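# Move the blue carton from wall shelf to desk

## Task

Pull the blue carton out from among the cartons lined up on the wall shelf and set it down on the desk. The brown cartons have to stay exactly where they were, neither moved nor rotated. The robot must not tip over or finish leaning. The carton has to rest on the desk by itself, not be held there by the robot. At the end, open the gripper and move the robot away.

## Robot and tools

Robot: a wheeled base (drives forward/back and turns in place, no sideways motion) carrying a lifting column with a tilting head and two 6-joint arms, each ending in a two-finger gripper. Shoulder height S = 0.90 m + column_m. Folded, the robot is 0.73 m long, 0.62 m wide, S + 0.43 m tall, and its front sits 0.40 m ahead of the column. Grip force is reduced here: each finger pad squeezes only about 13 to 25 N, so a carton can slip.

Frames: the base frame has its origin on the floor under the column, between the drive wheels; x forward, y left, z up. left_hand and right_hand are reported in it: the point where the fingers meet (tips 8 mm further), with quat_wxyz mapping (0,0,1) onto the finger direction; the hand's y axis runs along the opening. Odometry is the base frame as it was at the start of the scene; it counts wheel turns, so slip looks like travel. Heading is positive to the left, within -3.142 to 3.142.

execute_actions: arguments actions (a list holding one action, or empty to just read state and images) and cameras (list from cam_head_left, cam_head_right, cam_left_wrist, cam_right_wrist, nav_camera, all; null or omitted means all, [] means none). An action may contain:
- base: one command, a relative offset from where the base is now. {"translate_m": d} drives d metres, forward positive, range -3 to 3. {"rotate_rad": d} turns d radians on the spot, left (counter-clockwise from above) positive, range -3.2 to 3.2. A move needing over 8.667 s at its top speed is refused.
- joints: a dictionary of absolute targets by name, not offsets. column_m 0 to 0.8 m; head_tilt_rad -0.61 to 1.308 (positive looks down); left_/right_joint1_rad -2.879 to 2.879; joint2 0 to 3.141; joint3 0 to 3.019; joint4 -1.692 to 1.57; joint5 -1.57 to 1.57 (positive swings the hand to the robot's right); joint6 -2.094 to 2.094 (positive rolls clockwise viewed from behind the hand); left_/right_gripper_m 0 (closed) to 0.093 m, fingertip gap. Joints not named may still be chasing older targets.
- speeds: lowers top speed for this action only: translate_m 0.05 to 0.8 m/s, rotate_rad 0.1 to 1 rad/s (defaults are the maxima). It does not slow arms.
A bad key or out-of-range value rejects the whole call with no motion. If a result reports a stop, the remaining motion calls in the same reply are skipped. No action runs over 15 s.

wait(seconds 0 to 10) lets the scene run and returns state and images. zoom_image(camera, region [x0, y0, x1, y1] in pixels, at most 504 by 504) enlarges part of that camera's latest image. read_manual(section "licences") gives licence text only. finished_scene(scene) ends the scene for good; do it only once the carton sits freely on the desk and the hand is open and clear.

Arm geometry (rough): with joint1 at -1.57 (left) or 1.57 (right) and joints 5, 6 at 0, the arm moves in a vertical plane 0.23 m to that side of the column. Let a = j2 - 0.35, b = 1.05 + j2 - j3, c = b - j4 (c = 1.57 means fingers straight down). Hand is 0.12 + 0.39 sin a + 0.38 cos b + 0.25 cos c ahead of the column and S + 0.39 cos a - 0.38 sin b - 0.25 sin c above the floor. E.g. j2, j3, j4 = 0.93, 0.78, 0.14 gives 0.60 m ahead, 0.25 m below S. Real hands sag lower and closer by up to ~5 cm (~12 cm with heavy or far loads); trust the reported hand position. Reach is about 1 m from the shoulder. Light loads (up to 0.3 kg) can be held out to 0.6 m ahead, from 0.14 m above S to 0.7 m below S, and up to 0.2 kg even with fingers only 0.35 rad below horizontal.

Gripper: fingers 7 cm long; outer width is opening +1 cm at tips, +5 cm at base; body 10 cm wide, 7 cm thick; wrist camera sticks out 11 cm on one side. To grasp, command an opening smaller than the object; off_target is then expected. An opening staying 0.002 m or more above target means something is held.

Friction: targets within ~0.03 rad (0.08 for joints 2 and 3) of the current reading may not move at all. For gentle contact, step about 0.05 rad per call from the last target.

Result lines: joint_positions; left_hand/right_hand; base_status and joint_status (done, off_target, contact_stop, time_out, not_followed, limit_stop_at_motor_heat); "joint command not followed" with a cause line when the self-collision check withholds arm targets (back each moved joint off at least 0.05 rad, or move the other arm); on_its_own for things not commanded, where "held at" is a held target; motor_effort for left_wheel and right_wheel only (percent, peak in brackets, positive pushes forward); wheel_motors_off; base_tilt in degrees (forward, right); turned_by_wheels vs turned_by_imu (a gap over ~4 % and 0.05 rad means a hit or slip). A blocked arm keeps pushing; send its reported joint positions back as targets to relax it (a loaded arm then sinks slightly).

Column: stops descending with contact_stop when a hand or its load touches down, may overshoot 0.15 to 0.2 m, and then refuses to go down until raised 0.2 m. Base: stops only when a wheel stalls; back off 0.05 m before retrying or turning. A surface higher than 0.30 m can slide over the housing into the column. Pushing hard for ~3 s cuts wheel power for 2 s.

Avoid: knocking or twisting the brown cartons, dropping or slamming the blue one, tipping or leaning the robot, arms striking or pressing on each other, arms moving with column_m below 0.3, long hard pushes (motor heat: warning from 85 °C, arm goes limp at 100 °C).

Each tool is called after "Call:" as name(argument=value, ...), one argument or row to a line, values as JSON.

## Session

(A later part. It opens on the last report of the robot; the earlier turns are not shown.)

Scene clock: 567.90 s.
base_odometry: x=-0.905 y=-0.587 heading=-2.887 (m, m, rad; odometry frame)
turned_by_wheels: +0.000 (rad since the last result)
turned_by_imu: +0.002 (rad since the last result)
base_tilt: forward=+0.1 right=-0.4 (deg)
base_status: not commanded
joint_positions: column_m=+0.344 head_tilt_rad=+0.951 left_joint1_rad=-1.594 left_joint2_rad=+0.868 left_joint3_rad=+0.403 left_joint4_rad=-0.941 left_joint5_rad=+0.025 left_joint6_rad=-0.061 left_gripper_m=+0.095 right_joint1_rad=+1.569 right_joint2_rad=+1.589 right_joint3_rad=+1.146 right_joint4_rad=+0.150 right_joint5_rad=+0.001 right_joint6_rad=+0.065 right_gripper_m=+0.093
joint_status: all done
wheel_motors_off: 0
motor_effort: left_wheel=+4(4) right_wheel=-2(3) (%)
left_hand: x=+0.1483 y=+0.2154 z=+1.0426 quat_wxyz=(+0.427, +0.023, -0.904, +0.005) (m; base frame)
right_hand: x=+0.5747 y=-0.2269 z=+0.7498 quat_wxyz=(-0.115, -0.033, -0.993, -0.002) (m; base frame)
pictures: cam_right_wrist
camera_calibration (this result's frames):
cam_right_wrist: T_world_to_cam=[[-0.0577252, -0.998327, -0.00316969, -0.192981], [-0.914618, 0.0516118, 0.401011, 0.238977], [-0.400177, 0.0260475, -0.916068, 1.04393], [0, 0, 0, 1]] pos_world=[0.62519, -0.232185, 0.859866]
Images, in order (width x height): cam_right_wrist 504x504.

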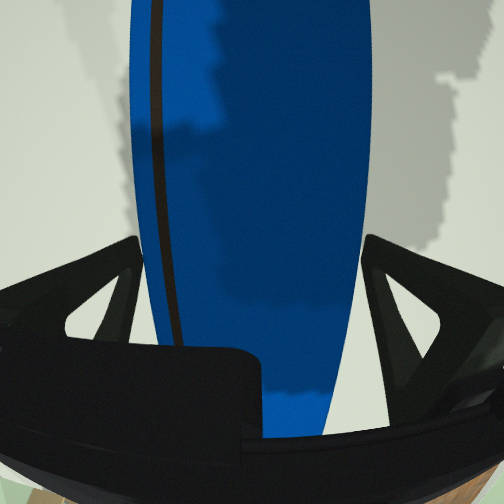

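Call:
execute_actions(
  actions=[
    {"base": {"translate_m": -0.6}, "joints": {"column_m": 0.45, "head_tilt_rad": 0.7}},
  ],
  cameras=["cam_head_left", "cam_head_right", "cam_left_wrist"],
)

Scene clock: 575.37 s.
base_odometry: x=-0.324 y=-0.436 heading=-2.885 (m, m, rad; odometry frame)
turned_by_wheels: +0.002 (rad since the last result)
turned_by_imu: +0.005 (rad since the last result)
base_tilt: forward=+0.2 right=-0.3 (deg)
base_status: done
joint_positions: column_m=+0.450 head_tilt_rad=+0.716 left_joint1_rad=-1.594 left_joint2_rad=+0.868 left_joint3_rad=+0.400 left_joint4_rad=-0.941 left_joint5_rad=+0.025 left_joint6_rad=-0.061 left_gripper_m=+0.095 right_joint1_rad=+1.569 right_joint2_rad=+1.590 right_joint3_rad=+1.145 right_joint4_rad=+0.150 right_joint5_rad=+0.001 right_joint6_rad=+0.065 right_gripper_m=+0.093
joint_status: all done
wheel_motors_off: 0
motor_effort: left_wheel=+0(71) right_wheel=-1(46) (%)
left_hand: x=+0.1468 y=+0.2154 z=+1.1490 quat_wxyz=(+0.429, +0.023, -0.903, +0.005) (m; base frame)
right_hand: x=+0.5738 y=-0.2267 z=+0.8554 quat_wxyz=(-0.114, -0.033, -0.993, -0.002) (m; base frame)
pictures: cam_head_left, cam_head_right, cam_left_wrist
camera_calibration (this result's frames):
cam_head_left: T_world_to_cam=[[0.038494, -0.997664, -0.0564416, 0.12697], [-0.720878, 0.0113894, -0.692969, 1.0372], [0.691992, 0.0673626, -0.718755, 0.923951], [0, 0, 0, 1]] pos_world=[0.103439, 0.0526205, 1.39001]
cam_head_right: T_world_to_cam=[[0.0290387, -0.997037, -0.071236, 0.0536532], [-0.738094, 0.0266709, -0.67417, 1.01382], [0.674072, 0.0721559, -0.735133, 0.954054], [0, 0, 0, 1]] pos_world=[0.103637, -0.0423861, 1.38867]
cam_left_wrist: T_world_to_cam=[[0.0375001, -0.999285, -0.00486301, 0.21495], [-0.0745688, -0.00765113, 0.997187, -1.12752], [-0.996511, -0.037032, -0.0748024, 0.364372], [0, 0, 0, 1]] pos_world=[0.270962, 0.219663, 1.15265]
Images, in order (width x height): cam_head_left 896x504, cam_head_right 896x504, cam_left_wrist 504x504.

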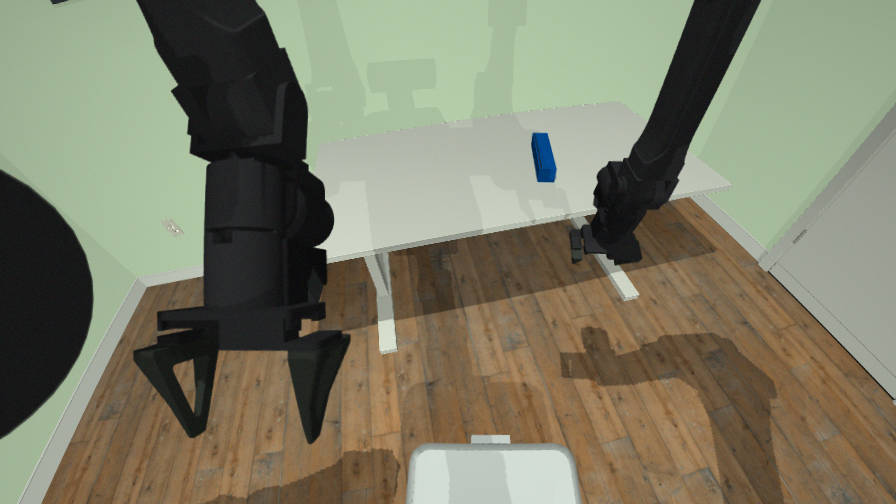

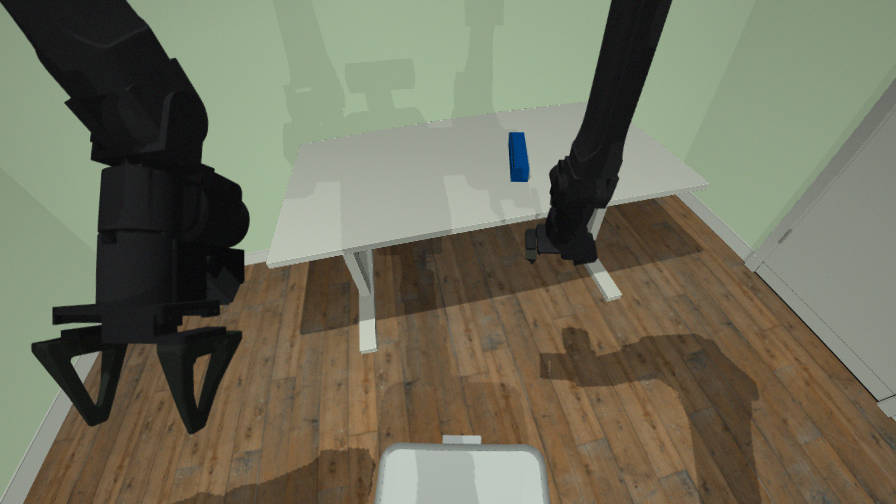

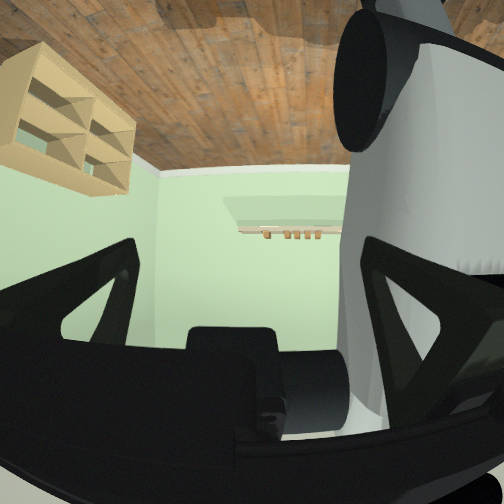

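The blue carton is on the desk and the robot is clear of it. I'll check the brown cartons through the rear-facing wrist camera before finishing.

Call:
zoom_image(
  camera="cam_left_wrist",
  region=[230, 210, 350, 260],
)

Region (230, 210, 350, 260) of cam_left_wrist's 504x504 image, scaled by 4.200, with more detail than that image has; it fills the top 210 rows of this view, and the rest is white.

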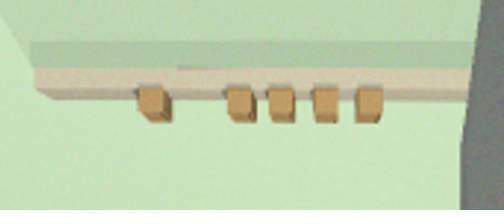

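Call:
finished_scene(
  scene=1,
)

The scene is finished: the task was done.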